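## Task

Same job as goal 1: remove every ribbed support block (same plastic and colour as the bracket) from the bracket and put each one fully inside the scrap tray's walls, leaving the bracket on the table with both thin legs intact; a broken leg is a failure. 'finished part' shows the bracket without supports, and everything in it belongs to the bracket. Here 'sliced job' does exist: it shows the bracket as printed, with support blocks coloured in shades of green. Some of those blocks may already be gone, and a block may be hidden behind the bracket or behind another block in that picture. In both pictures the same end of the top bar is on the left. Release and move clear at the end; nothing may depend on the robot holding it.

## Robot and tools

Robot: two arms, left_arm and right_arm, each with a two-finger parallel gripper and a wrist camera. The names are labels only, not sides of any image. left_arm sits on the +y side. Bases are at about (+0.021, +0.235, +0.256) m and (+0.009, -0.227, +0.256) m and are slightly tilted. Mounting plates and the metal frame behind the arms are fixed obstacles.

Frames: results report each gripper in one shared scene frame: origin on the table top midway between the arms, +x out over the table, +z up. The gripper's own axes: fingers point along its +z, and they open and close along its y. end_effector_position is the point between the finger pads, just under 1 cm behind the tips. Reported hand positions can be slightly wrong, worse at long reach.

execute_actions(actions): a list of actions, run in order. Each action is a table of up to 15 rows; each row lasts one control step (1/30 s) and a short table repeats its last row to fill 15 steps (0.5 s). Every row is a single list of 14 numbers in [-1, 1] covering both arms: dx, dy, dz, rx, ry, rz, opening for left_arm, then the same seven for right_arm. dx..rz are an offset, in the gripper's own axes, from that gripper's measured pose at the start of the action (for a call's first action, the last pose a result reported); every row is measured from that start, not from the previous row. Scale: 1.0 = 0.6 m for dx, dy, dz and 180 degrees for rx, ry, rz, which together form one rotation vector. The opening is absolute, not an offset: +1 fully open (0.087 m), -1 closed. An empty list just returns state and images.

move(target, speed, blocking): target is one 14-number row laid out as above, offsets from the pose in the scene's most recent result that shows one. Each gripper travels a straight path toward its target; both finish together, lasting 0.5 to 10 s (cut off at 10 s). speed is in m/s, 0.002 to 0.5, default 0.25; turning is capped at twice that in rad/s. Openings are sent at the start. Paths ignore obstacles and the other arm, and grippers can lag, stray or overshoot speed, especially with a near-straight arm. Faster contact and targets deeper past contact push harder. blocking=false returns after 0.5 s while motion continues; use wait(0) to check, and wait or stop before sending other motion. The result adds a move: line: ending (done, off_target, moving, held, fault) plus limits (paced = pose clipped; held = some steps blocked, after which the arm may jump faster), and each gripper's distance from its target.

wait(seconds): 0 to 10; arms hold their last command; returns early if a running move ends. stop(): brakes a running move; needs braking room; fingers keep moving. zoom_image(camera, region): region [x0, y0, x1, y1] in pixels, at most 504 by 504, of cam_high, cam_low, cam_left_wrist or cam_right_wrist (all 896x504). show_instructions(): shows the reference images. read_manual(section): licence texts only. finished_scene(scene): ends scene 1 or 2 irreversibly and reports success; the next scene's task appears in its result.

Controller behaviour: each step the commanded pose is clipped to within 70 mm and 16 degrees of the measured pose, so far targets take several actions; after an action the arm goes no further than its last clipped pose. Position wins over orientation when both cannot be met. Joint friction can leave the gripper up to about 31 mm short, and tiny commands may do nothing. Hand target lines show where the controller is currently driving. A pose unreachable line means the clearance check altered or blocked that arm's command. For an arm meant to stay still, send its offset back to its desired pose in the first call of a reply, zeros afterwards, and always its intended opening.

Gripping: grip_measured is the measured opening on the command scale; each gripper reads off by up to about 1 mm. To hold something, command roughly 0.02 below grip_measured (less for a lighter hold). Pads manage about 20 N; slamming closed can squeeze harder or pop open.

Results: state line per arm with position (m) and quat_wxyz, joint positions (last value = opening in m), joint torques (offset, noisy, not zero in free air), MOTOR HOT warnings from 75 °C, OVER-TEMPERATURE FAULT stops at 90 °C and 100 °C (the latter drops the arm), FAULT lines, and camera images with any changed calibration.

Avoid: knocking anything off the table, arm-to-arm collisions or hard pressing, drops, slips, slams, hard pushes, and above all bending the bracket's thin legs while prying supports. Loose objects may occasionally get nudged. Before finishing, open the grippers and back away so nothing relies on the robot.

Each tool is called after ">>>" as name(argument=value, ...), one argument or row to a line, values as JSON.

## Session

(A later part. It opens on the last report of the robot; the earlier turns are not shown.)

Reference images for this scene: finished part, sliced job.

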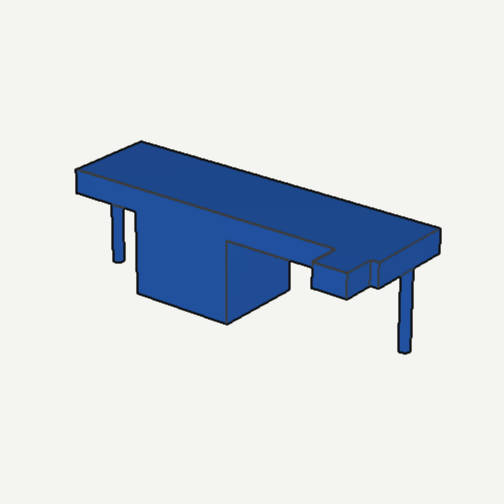

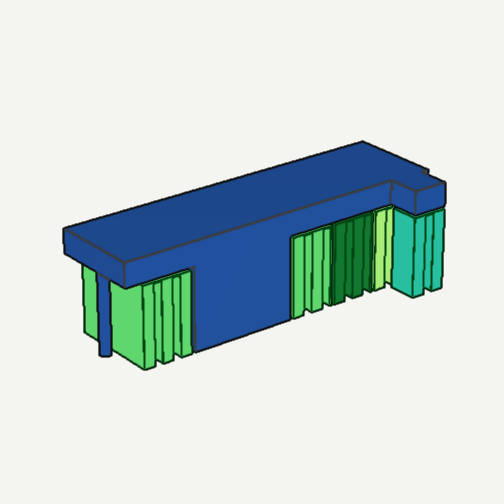

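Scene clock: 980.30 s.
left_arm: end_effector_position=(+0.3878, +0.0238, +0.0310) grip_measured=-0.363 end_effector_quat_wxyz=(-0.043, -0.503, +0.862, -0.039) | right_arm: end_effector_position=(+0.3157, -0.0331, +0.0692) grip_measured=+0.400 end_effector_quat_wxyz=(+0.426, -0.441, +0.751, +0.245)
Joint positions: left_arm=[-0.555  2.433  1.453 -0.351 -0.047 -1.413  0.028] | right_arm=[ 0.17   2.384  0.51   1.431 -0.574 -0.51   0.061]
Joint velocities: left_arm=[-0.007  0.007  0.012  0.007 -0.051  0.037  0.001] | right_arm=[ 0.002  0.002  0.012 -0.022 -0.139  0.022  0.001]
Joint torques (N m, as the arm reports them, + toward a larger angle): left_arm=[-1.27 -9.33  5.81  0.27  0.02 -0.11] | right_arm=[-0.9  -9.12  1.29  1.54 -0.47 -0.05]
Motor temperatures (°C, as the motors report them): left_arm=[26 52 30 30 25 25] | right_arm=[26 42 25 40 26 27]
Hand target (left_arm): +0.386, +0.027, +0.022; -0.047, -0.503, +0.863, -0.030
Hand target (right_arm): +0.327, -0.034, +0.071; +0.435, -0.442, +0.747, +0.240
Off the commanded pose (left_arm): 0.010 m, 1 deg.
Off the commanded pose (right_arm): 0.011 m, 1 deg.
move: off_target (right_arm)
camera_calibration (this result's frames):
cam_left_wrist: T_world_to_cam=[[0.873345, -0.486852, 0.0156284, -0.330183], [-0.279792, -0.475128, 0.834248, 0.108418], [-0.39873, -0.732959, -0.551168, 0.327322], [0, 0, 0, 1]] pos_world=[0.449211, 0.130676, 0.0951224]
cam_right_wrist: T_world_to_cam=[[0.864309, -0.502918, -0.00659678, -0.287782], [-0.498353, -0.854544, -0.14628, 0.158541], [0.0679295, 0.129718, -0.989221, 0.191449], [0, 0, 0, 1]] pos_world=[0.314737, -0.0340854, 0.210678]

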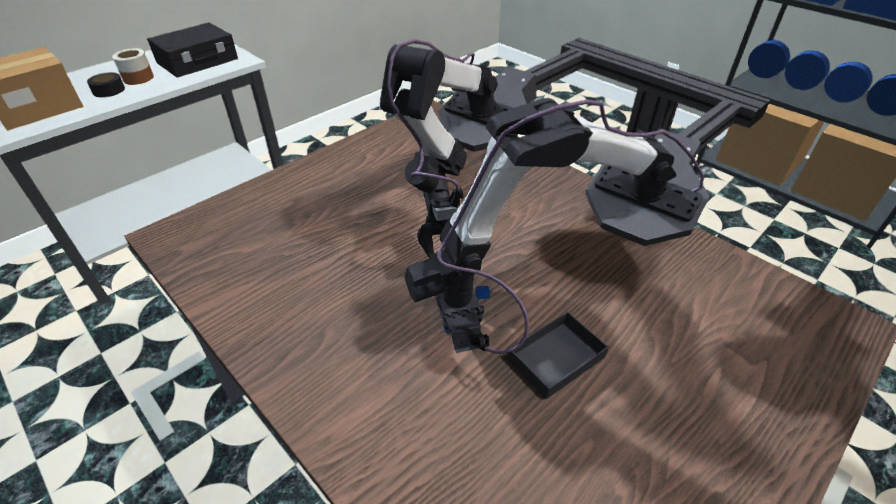

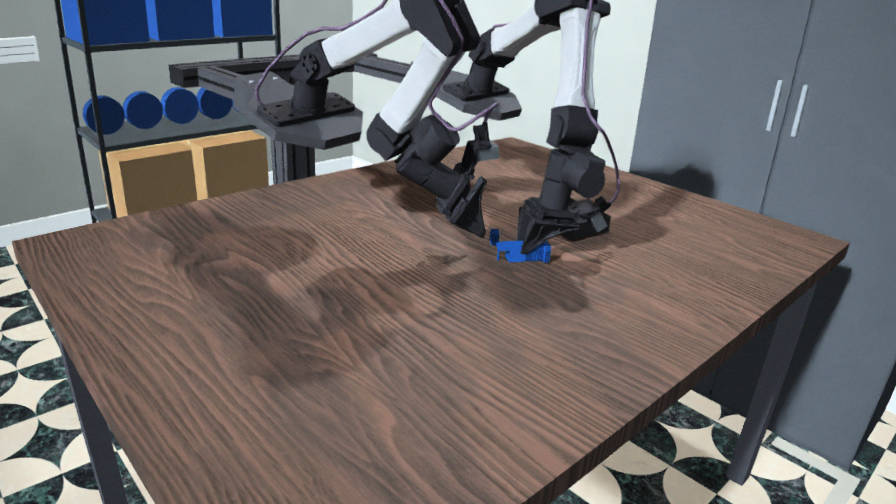

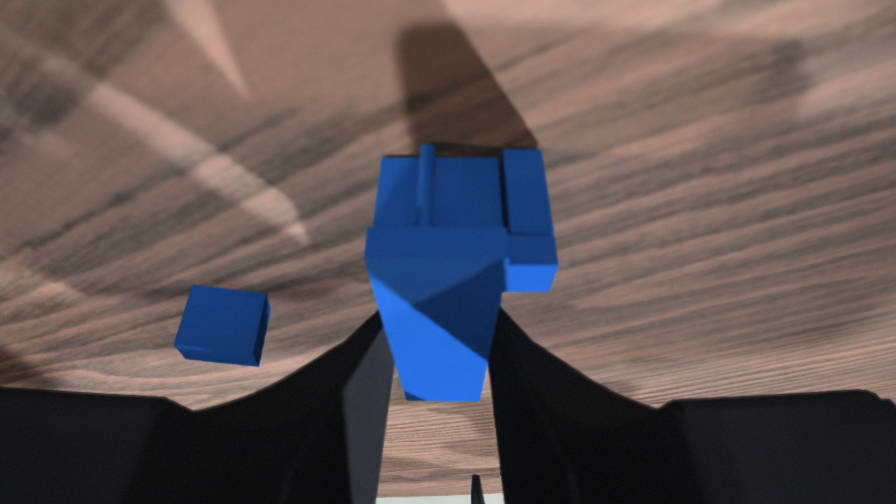

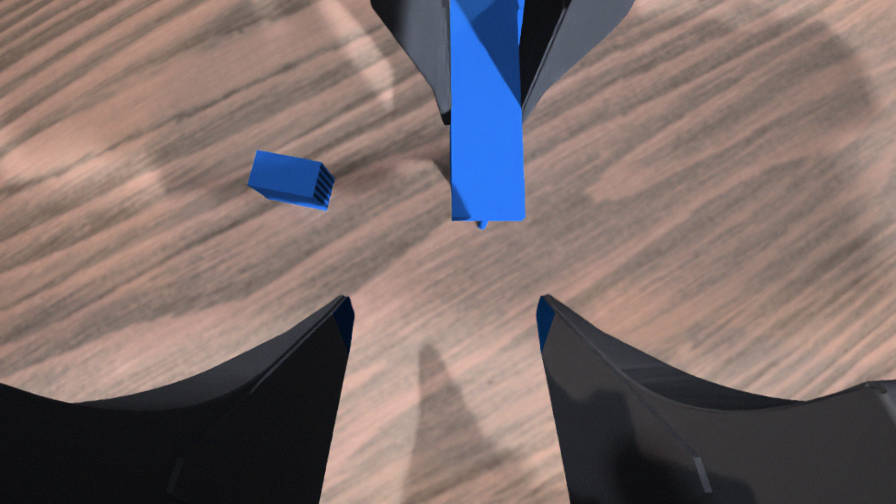

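>>> move(
  target=[0, 0, 0.02, 0, 0, 0, -0.4, 0.0077, -0.0358, 0.1463, 0, -0.017, 0, 0.8],
  speed=0.1,
)

Scene clock: 1008.90 s.
left_arm: end_effector_position=(+0.3894, +0.0232, +0.0311) grip_measured=-0.363 end_effector_quat_wxyz=(-0.041, -0.504, +0.862, -0.041) | right_arm: end_effector_position=(+0.3724, +0.0159, +0.0280) grip_measured=+0.800 end_effector_quat_wxyz=(+0.453, -0.436, +0.735, +0.254)
Joint positions: left_arm=[-0.555  2.433  1.454 -0.345 -0.047 -1.413  0.028] | right_arm=[ 0.234  2.572  0.863  1.353 -0.54  -0.455  0.079]
Joint velocities: left_arm=[-0.012 -0.012 -0.007  0.037 -0.066 -0.066  0.   ] | right_arm=[-0.002 -0.012  0.012 -0.022 -0.007  0.007 -0.001]
Joint torques (N m, as the arm reports them, + toward a larger angle): left_arm=[-1.66 -8.76  5.17  0.49  0.05 -0.14] | right_arm=[ 1.48 -8.55  2.45  1.64 -0.25  0.1 ]
Motor temperatures (°C, as the motors report them): left_arm=[25 53 31 29 25 25] | right_arm=[26 44 25 40 26 27]
Hand target (left_arm): +0.387, +0.023, +0.019; -0.043, -0.503, +0.862, -0.039
Hand target (right_arm): +0.371, +0.020, +0.021; +0.446, -0.434, +0.739, +0.256
Off the commanded pose (left_arm): 0.012 m, 0 deg.
Off the commanded pose (right_arm): 0.009 m, 1 deg.
move: off_target (left_arm)
camera_calibration (this result's frames):
cam_left_wrist: T_world_to_cam=[[0.873741, -0.485895, 0.0219539, -0.332245], [-0.284297, -0.47356, 0.833616, 0.110301], [-0.394653, -0.734607, -0.551908, 0.326016], [0, 0, 0, 1]] pos_world=[0.450318, 0.130291, 0.0952762]
cam_right_wrist: T_world_to_cam=[[0.865083, -0.501602, 0.00516641, -0.313064], [-0.489438, -0.846272, -0.210416, 0.220966], [0.109917, 0.179498, -0.977598, 0.123682], [0, 0, 0, 1]] pos_world=[0.36538, 0.00776298, 0.169023]

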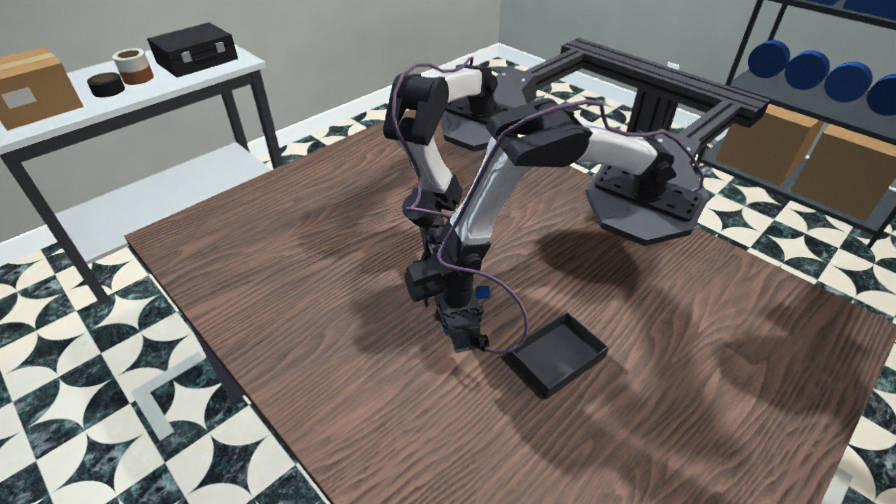

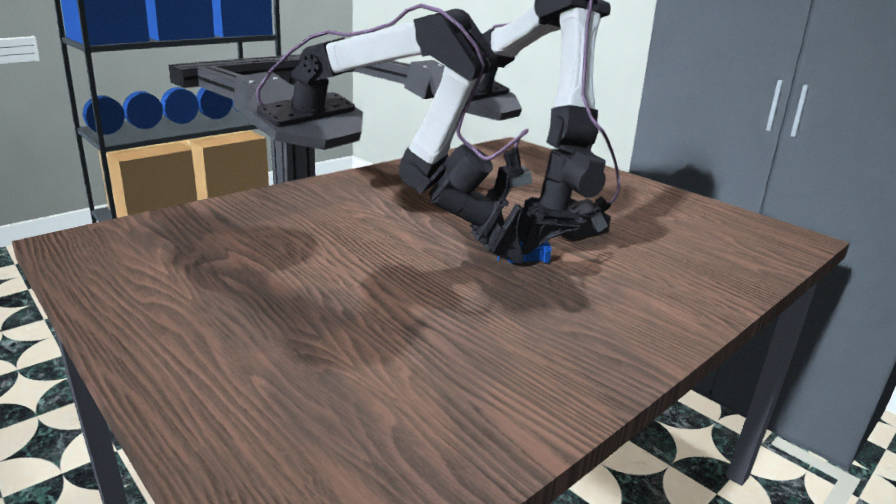

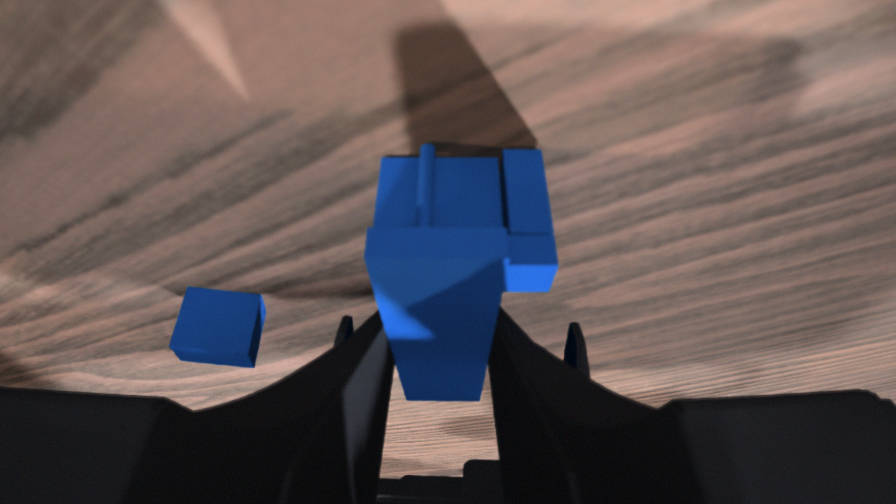

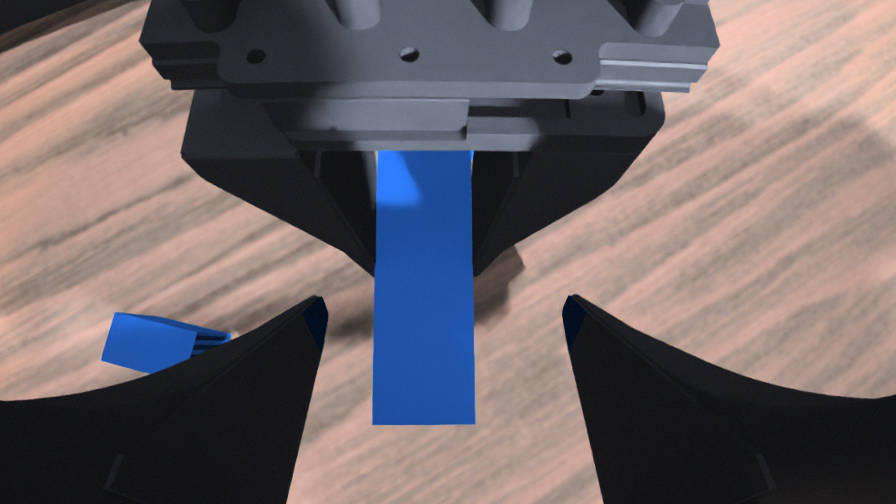

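>>> move(
  target=[0, 0, 0.008, 0, 0, 0, -0.4, 0.019, 0.0072, 0.0135, 0, 0, 0, 0.1],
  speed=0.03,
)

Scene clock: 1015.43 s.
left_arm: end_effector_position=(+0.3894, +0.0232, +0.0311) grip_measured=-0.363 end_effector_quat_wxyz=(-0.041, -0.504, +0.862, -0.041) | right_arm: end_effector_position=(+0.3676, +0.0150, +0.0169) grip_measured=+0.100 end_effector_quat_wxyz=(+0.450, -0.435, +0.737, +0.255)
Joint positions: left_arm=[-0.555  2.433  1.454 -0.345 -0.047 -1.413  0.028] | right_arm=[ 0.234  2.616  0.879  1.374 -0.54  -0.454  0.048]
Joint velocities: left_arm=[-0.007 -0.002 -0.002 -0.022 -0.066 -0.066  0.001] | right_arm=[-0.002 -0.002 -0.002 -0.051 -0.037  0.007  0.001]
Joint torques (N m, as the arm reports them, + toward a larger angle): left_arm=[ -1.72 -10.39   4.64   0.43   0.05  -0.16] | right_arm=[ 1.31 -8.68  2.28  1.81 -0.25  0.04]
Motor temperatures (°C, as the motors report them): left_arm=[25 53 31 29 25 25] | right_arm=[26 45 25 40 26 27]
Hand target (left_arm): +0.389, +0.023, +0.026; -0.041, -0.504, +0.862, -0.041
Hand target (right_arm): +0.370, +0.019, +0.014; +0.453, -0.436, +0.735, +0.254
Off the commanded pose (left_arm): 0.005 m, 0 deg.
Off the commanded pose (right_arm): 0.006 m, 0 deg.
move: done
camera_calibration (this result's frames):
cam_left_wrist: T_world_to_cam=[[0.873741, -0.485895, 0.0219539, -0.332245], [-0.284297, -0.47356, 0.833616, 0.110301], [-0.394653, -0.734607, -0.551908, 0.326016], [0, 0, 0, 1]] pos_world=[0.450318, 0.130291, 0.0952762]
cam_right_wrist: T_world_to_cam=[[0.865051, -0.501684, 0.000390532, -0.309241], [-0.490958, -0.846715, -0.205021, 0.215966], [0.103187, 0.177162, -0.978757, 0.11615], [0, 0, 0, 1]] pos_world=[0.361554, 0.0071431, 0.158081]

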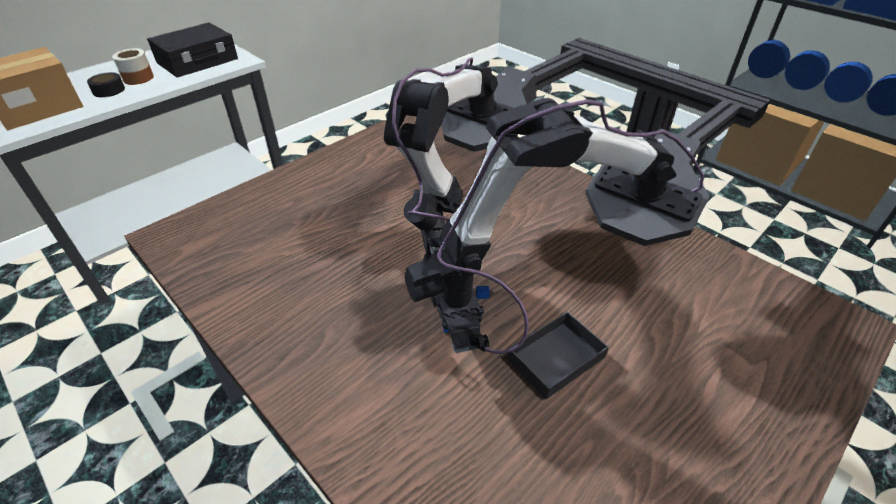

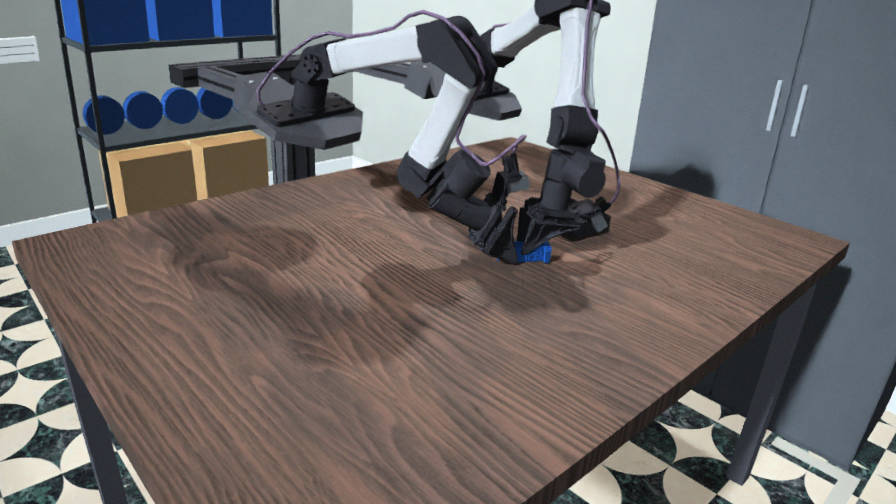

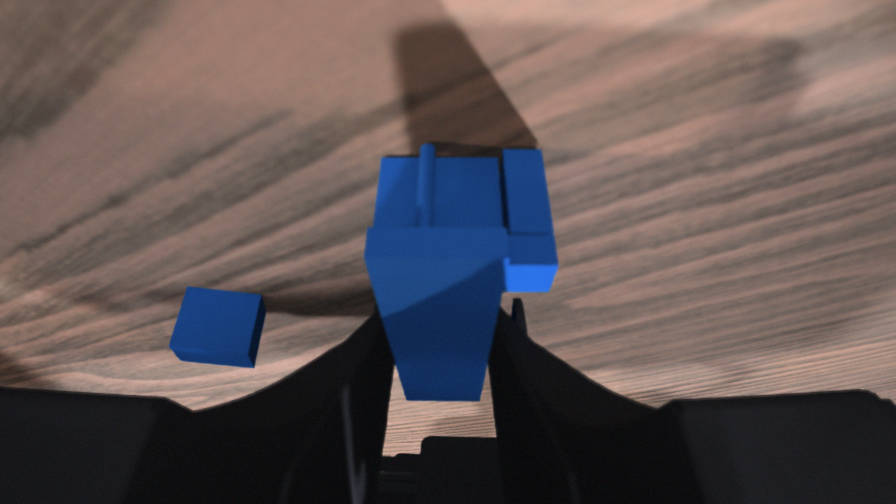

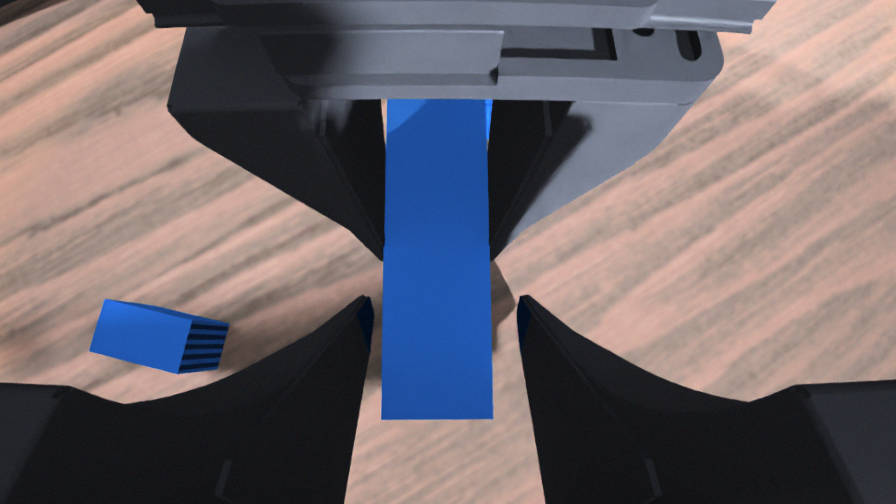

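>>> execute_actions(
  actions=[],
)

Scene clock: 1027.07 s.
left_arm: end_effector_position=(+0.3894, +0.0232, +0.0311) grip_measured=-0.363 end_effector_quat_wxyz=(-0.041, -0.504, +0.862, -0.041) | right_arm: end_effector_position=(+0.3677, +0.0150, +0.0170) grip_measured=+0.100 end_effector_quat_wxyz=(+0.450, -0.435, +0.737, +0.255)
Joint positions: left_arm=[-0.555  2.433  1.454 -0.345 -0.047 -1.413  0.028] | right_arm=[ 0.234  2.616  0.879  1.374 -0.54  -0.454  0.048]
Joint velocities: left_arm=[ 0.002 -0.007 -0.012  0.007  0.022  0.051 -0.   ] | right_arm=[-0.012  0.007  0.007 -0.007 -0.095  0.037  0.   ]
Joint torques (N m, as the arm reports them, + toward a larger angle): left_arm=[ -1.74 -10.44   4.57   0.44   0.    -0.16] | right_arm=[ 1.41 -8.62  2.23  1.82 -0.28  0.07]
Motor temperatures (°C, as the motors report them): left_arm=[25 54 31 29 25 25] | right_arm=[26 45 25 40 26 27]
Hand target (left_arm): +0.389, +0.023, +0.026; -0.041, -0.504, +0.862, -0.041
Hand target (right_arm): +0.370, +0.019, +0.014; +0.453, -0.436, +0.735, +0.254
Off the commanded pose (left_arm): 0.005 m, 0 deg.
Off the commanded pose (right_arm): 0.006 m, 0 deg.
camera_calibration (this result's frames):
cam_left_wrist: T_world_to_cam=[[0.873741, -0.485895, 0.0219539, -0.332245], [-0.284297, -0.47356, 0.833616, 0.110301], [-0.394653, -0.734607, -0.551908, 0.326016], [0, 0, 0, 1]] pos_world=[0.450318, 0.130291, 0.0952762]
cam_right_wrist: T_world_to_cam=[[0.865035, -0.501711, 0.000627201, -0.309283], [-0.490912, -0.846671, -0.205312, 0.216012], [0.103539, 0.177294, -0.978696, 0.116069], [0, 0, 0, 1]] pos_world=[0.361566, 0.00714242, 0.158141]

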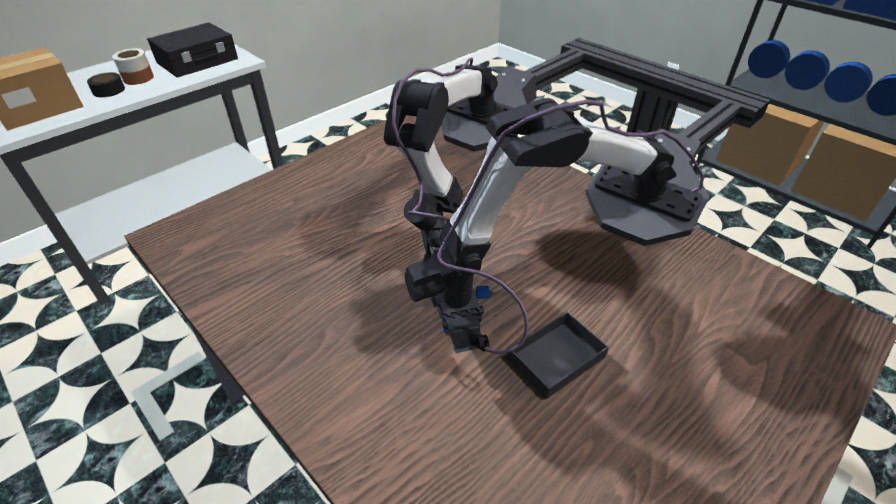

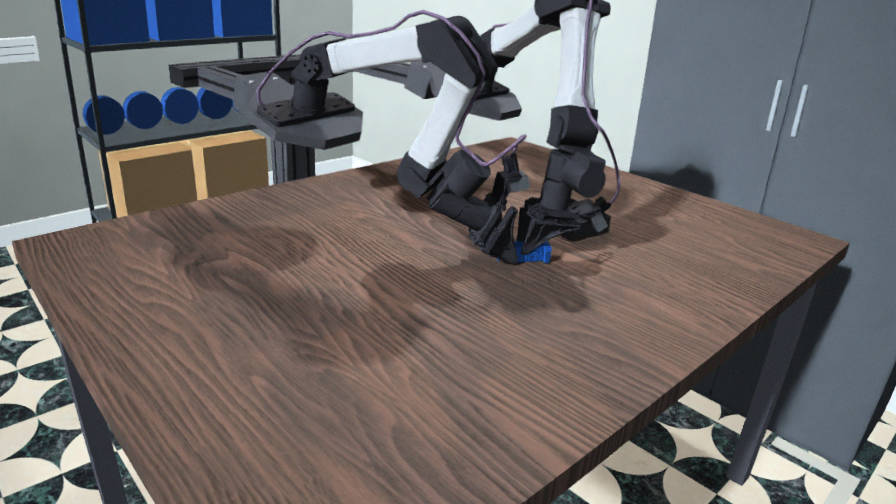

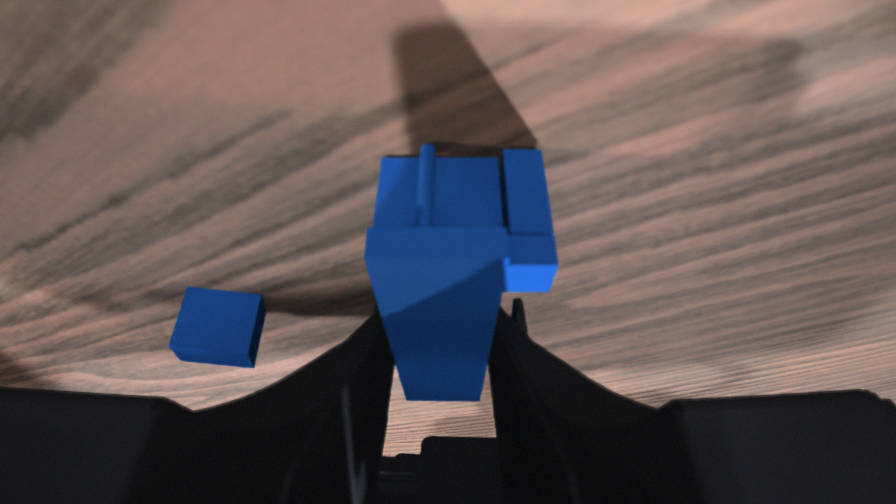

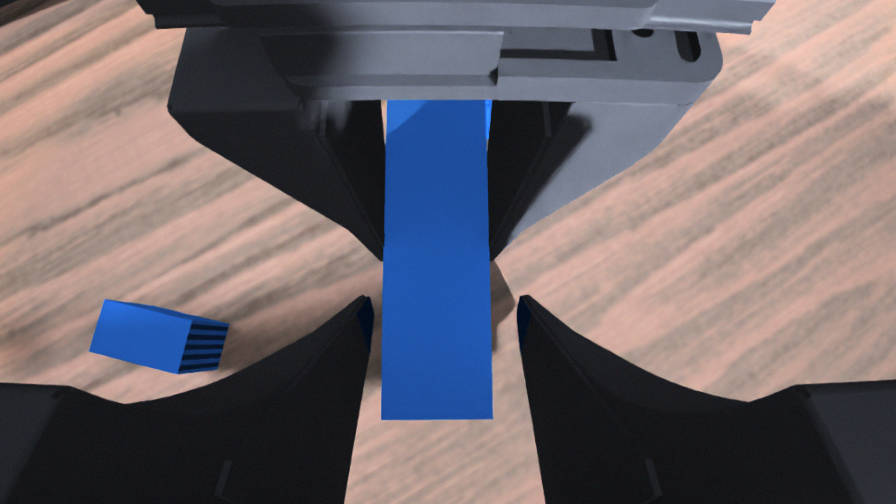

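>>> execute_actions(
  actions=[
    [[0,0,0,0,0,0,-0.40,0,0,0,0,0,0,0.05],[0,0,0,0,0,0,-0.40,0,0,0,0,0,0,0.0],[0,0,0,0,0,0,-0.40,0,0,0,0,0,0,-0.05],[0,0,0,0,0,0,-0.40,0,0,0,0,0,0,-0.10],[0,0,0,0,0,0,-0.40,0,0,0,0,0,0,-0.15],[0,0,0,0,0,0,-0.40,0,0,0,0,0,0,-0.19],[0,0,0,0,0,0,-0.40,0,0,0,0,0,0,-0.22],[0,0,0,0,0,0,-0.40,0,0,0,0,0,0,-0.25],[0,0,0,0,0,0,-0.40,0,0,0,0,0,0,-0.27],[0,0,0,0,0,0,-0.40,0,0,0,0,0,0,-0.29],[0,0,0,0,0,0,-0.40,0,0,0,0,0,0,-0.30],[0,0,0,0,0,0,-0.40,0,0,0,0,0,0,-0.31],[0,0,0,0,0,0,-0.40,0,0,0,0,0,0,-0.32],[0,0,0,0,0,0,-0.40,0,0,0,0,0,0,-0.33],[0,0,0,0,0,0,-0.40,0,0,0,0,0,0,-0.34]],
    [[0,0,0,0,0,0,-0.40,0,0,0,0,0,0,-0.35],[0,0,0,0,0,0,-0.40,0,0,0,0,0,0,-0.36],[0,0,0,0,0,0,-0.40,0,0,0,0,0,0,-0.37],[0,0,0,0,0,0,-0.40,0,0,0,0,0,0,-0.38]],
  ],
)

Scene clock: 1035.80 s.
left_arm: end_effector_position=(+0.3904, +0.0228, +0.0311) grip_measured=-0.363 end_effector_quat_wxyz=(-0.040, -0.504, +0.862, -0.043) | right_arm: end_effector_position=(+0.3673, +0.0155, +0.0172) grip_measured=-0.339 end_effector_quat_wxyz=(+0.450, -0.436, +0.736, +0.257)
Joint positions: left_arm=[-0.555  2.433  1.454 -0.341 -0.046 -1.413  0.028] | right_arm=[ 0.234  2.616  0.879  1.374 -0.544 -0.453  0.029]
Joint velocities: left_arm=[-0.007 -0.027  0.002  0.007  0.037 -0.022 -0.001] | right_arm=[-0.007 -0.007 -0.007 -0.022 -0.051 -0.081 -0.   ]
Joint torques (N m, as the arm reports them, + toward a larger angle): left_arm=[ -1.81 -11.41   3.94   0.35   0.03  -0.16] | right_arm=[ 0.59 -9.95  0.27  1.79 -0.37  0.01]
Motor temperatures (°C, as the motors report them): left_arm=[25 55 31 29 25 25] | right_arm=[26 45 25 40 25 27]
Hand target (left_arm): +0.390, +0.023, +0.031; -0.040, -0.504, +0.862, -0.043
Hand target (right_arm): +0.367, +0.015, +0.017; +0.450, -0.436, +0.736, +0.256
Off the commanded pose (left_arm): 0.000 m, 0 deg.
Off the commanded pose (right_arm): 0.000 m, 0 deg.
camera_calibration (this result's frames):
cam_left_wrist: T_world_to_cam=[[0.873978, -0.485264, 0.0261051, -0.333533], [-0.287103, -0.472249, 0.833398, 0.111434], [-0.39209, -0.735866, -0.552056, 0.325119], [0, 0, 0, 1]] pos_world=[0.45097, 0.130017, 0.0953218]
cam_right_wrist: T_world_to_cam=[[0.866478, -0.499213, -0.00132329, -0.309194], [-0.488651, -0.847597, -0.206882, 0.215454], [0.102156, 0.179905, -0.978365, 0.116706], [0, 0, 0, 1]] pos_world=[0.36127, 0.00726798, 0.158345]

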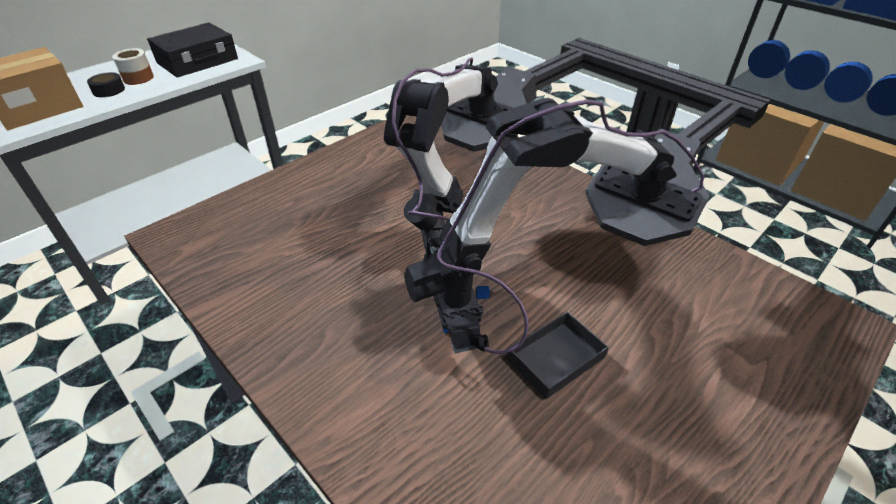

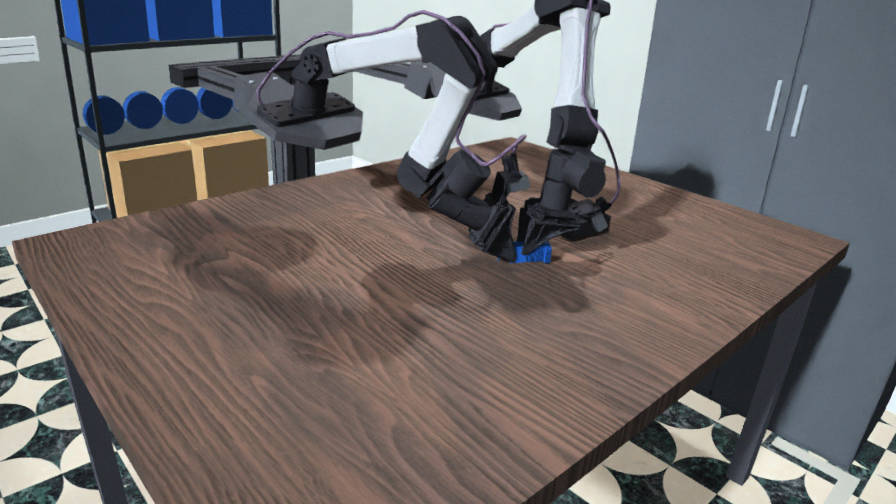

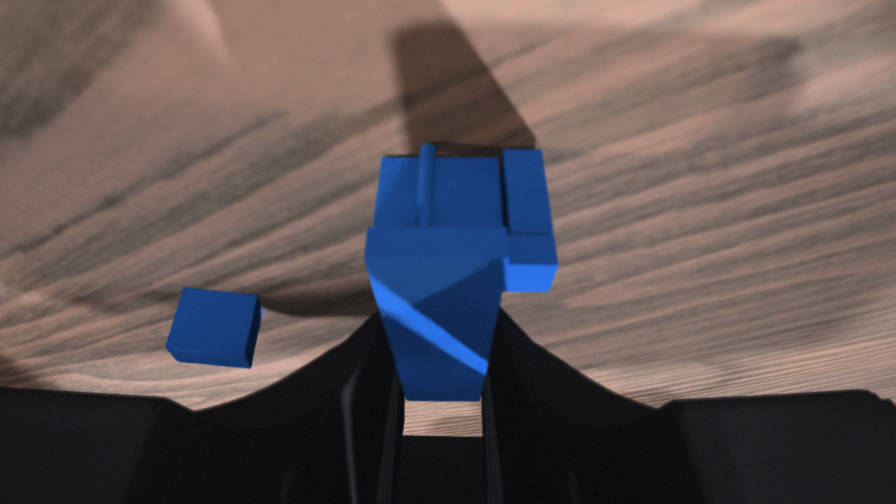

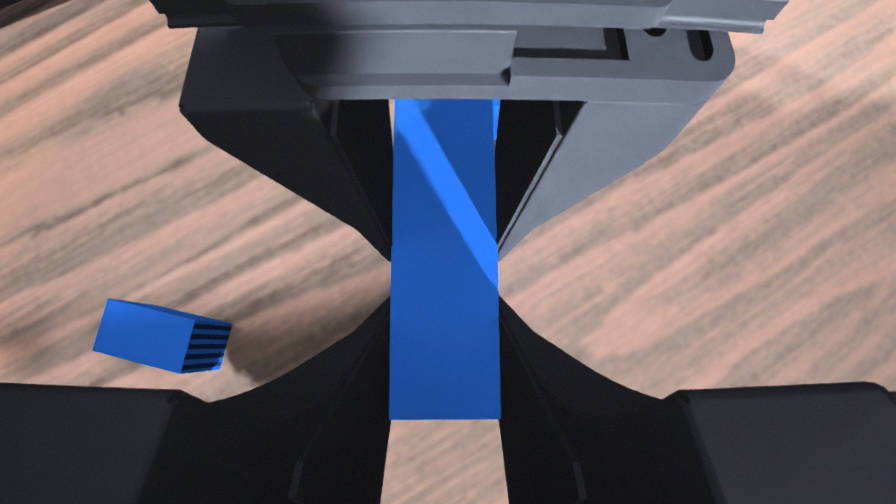

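>>> execute_actions(
  actions=[
    [[0,0,0,0,0,0,-0.36,0,0,0,0,0,0,-0.38],[0,0,0,0,0,0,-0.33,0,0,0,0,0,0,-0.38],[0,0,0,0,0,0,-0.30,0,0,0,0,0,0,-0.38],[0,0,0,0,0,0,-0.26,0,0,0,0,0,0,-0.38],[0,0,0,0,0,0,-0.22,0,0,0,0,0,0,-0.38],[0,0,0,0,0,0,-0.18,0,0,0,0,0,0,-0.38],[0,0,0,0,0,0,-0.14,0,0,0,0,0,0,-0.38],[0,0,0,0,0,0,-0.10,0,0,0,0,0,0,-0.38]],
  ],
)

>>> move(
  target=[-0.02,0,-0.12,0,0,0,-0.10,0,0,0,0,0,0,-0.38],
  speed=0.1,
)

Scene clock: 1078.57 s.
left_arm: end_effector_position=(+0.3904, +0.0228, +0.0311) grip_measured=-0.100 end_effector_quat_wxyz=(-0.040, -0.504, +0.862, -0.043) | right_arm: end_effector_position=(+0.3672, +0.0155, +0.0172) grip_measured=-0.339 end_effector_quat_wxyz=(+0.450, -0.436, +0.736, +0.257)
Joint positions: left_arm=[-0.555  2.433  1.454 -0.341 -0.046 -1.413  0.039] | right_arm=[ 0.234  2.616  0.879  1.374 -0.544 -0.453  0.029]
Joint velocities: left_arm=[ 0.007 -0.017  0.007 -0.095  0.022  0.007 -0.   ] | right_arm=[-0.012  0.007 -0.012 -0.051  0.037 -0.037  0.   ]
Joint torques (N m, as the arm reports them, + toward a larger angle): left_arm=[ -1.89 -11.46   3.9    0.37   0.04  -0.17] | right_arm=[ 0.52 -9.85  0.33  1.8  -0.36  0.04]
Motor temperatures (°C, as the motors report them): left_arm=[25 60 30 28 25 25] | right_arm=[26 48 25 41 26 27]
Hand target (left_arm): +0.390, +0.023, +0.031; -0.040, -0.504, +0.862, -0.043
Hand target (right_arm): +0.367, +0.015, +0.017; +0.450, -0.436, +0.736, +0.257
Off the commanded pose (left_arm): 0.000 m, 0 deg.
Off the commanded pose (right_arm): 0.000 m, 0 deg.
camera_calibration (this result's frames):
cam_left_wrist: T_world_to_cam=[[0.873978, -0.485264, 0.0261051, -0.333533], [-0.287103, -0.472249, 0.833398, 0.111434], [-0.39209, -0.735866, -0.552056, 0.325119], [0, 0, 0, 1]] pos_world=[0.45097, 0.130017, 0.0953218]
cam_right_wrist: T_world_to_cam=[[0.86639, -0.499366, -0.00166127, -0.309138], [-0.488861, -0.847476, -0.20688, 0.215529], [0.101901, 0.180051, -0.978365, 0.116797], [0, 0, 0, 1]] pos_world=[0.361296, 0.00725318, 0.158345]

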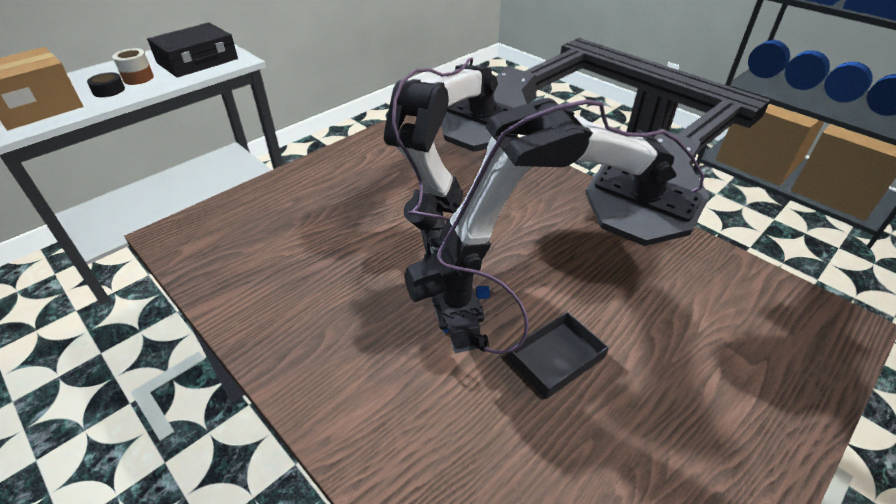

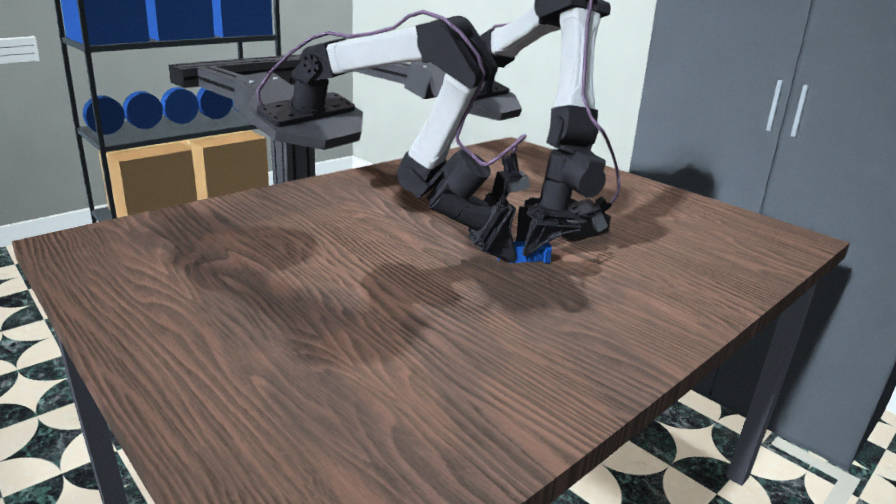

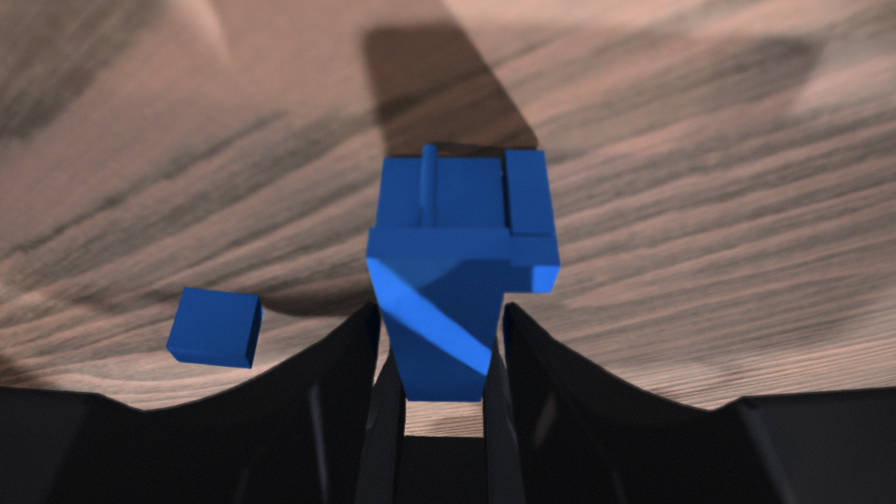

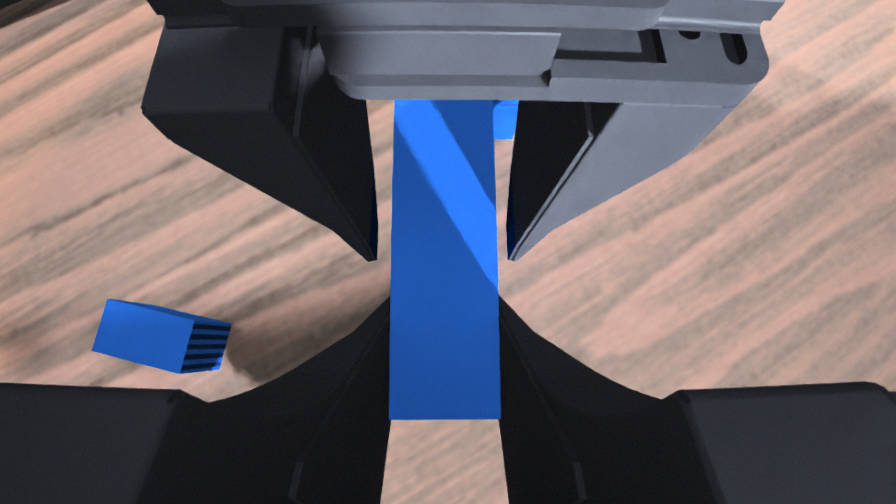

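Scene clock: 1079.83 s.
left_arm: end_effector_position=(+0.4126, +0.0324, +0.1041) grip_measured=-0.100 end_effector_quat_wxyz=(-0.025, -0.504, +0.862, -0.058) | right_arm: end_effector_position=(+0.3686, +0.0156, +0.0183) grip_measured=-0.339 end_effector_quat_wxyz=(+0.453, -0.435, +0.735, +0.255)
Joint positions: left_arm=[-0.545  2.23   1.436 -0.483 -0.047 -1.399  0.039] | right_arm=[ 0.234  2.616  0.879  1.381 -0.542 -0.453  0.029]
Joint velocities: left_arm=[ 0.002 -0.002 -0.002 -0.081  0.051 -0.022 -0.   ] | right_arm=[-0.017 -0.007 -0.002  0.022  0.066 -0.051 -0.001]
Joint torques (N m, as the arm reports them, + toward a larger angle): left_arm=[ -0.46 -11.94   2.59   0.27   0.08  -0.1 ] | right_arm=[ 0.56 -9.97  0.17  1.7  -0.35  0.02]
Motor temperatures (°C, as the motors report them): left_arm=[25 61 30 28 25 25] | right_arm=[26 48 25 41 26 27]
Hand target (left_arm): +0.399, +0.041, +0.102; -0.039, -0.504, +0.862, -0.043
Hand target (right_arm): +0.367, +0.015, +0.017; +0.450, -0.436, +0.736, +0.257
Off the commanded pose (left_arm): 0.017 m, 2 deg.
Off the commanded pose (right_arm): 0.002 m, 0 deg.
move: off_target (left_arm)
camera_calibration (this result's frames):
cam_left_wrist: T_world_to_cam=[[0.873227, -0.482593, 0.0676664, -0.354275], [-0.320086, -0.463309, 0.826371, 0.0755521], [-0.36745, -0.743269, -0.559045, 0.372003], [0, 0, 0, 1]] pos_world=[0.470238, 0.140532, 0.169505]
cam_right_wrist: T_world_to_cam=[[0.865337, -0.501179, 0.0034094, -0.30991], [-0.489239, -0.846159, -0.211328, 0.216675], [0.108798, 0.181202, -0.977409, 0.115075], [0, 0, 0, 1]] pos_world=[0.361663, 0.00716923, 0.159322]

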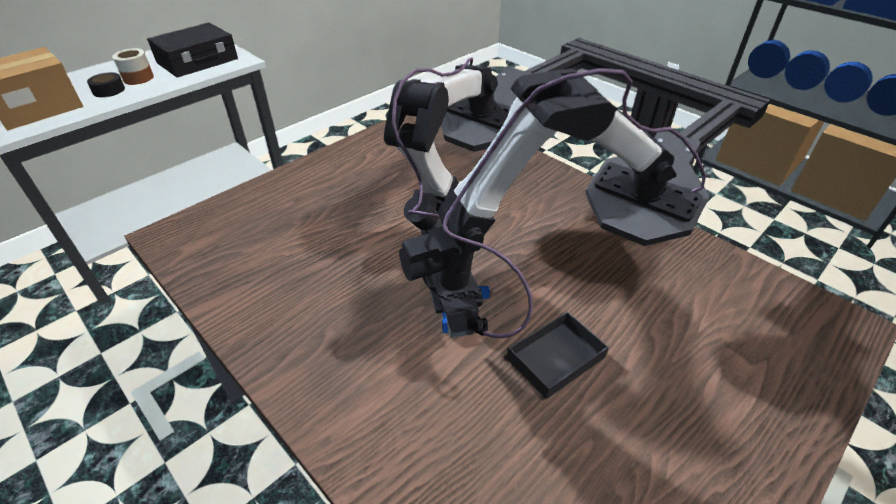

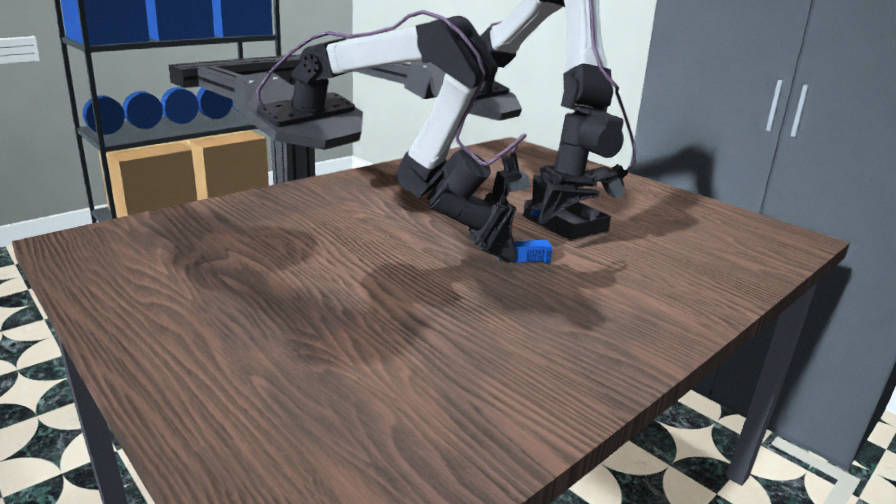

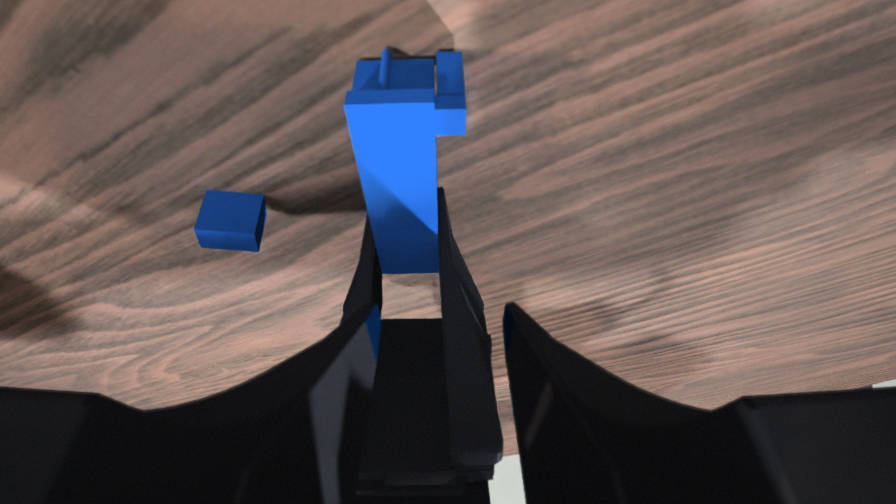

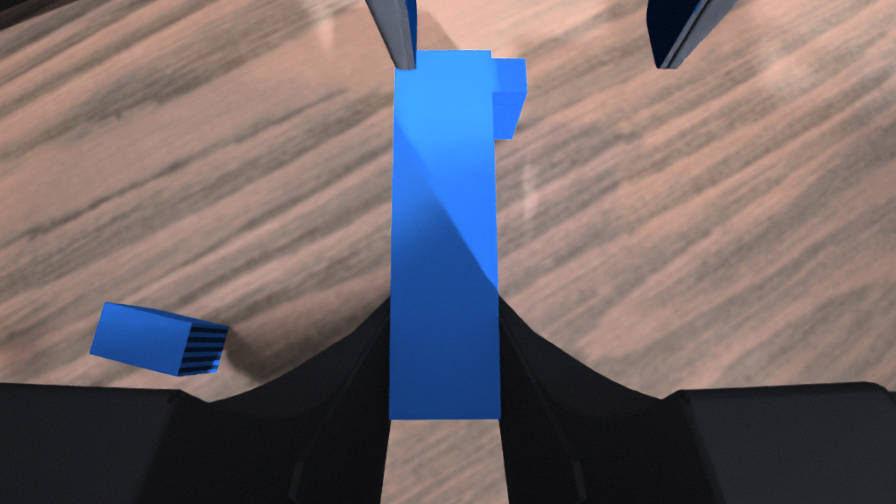

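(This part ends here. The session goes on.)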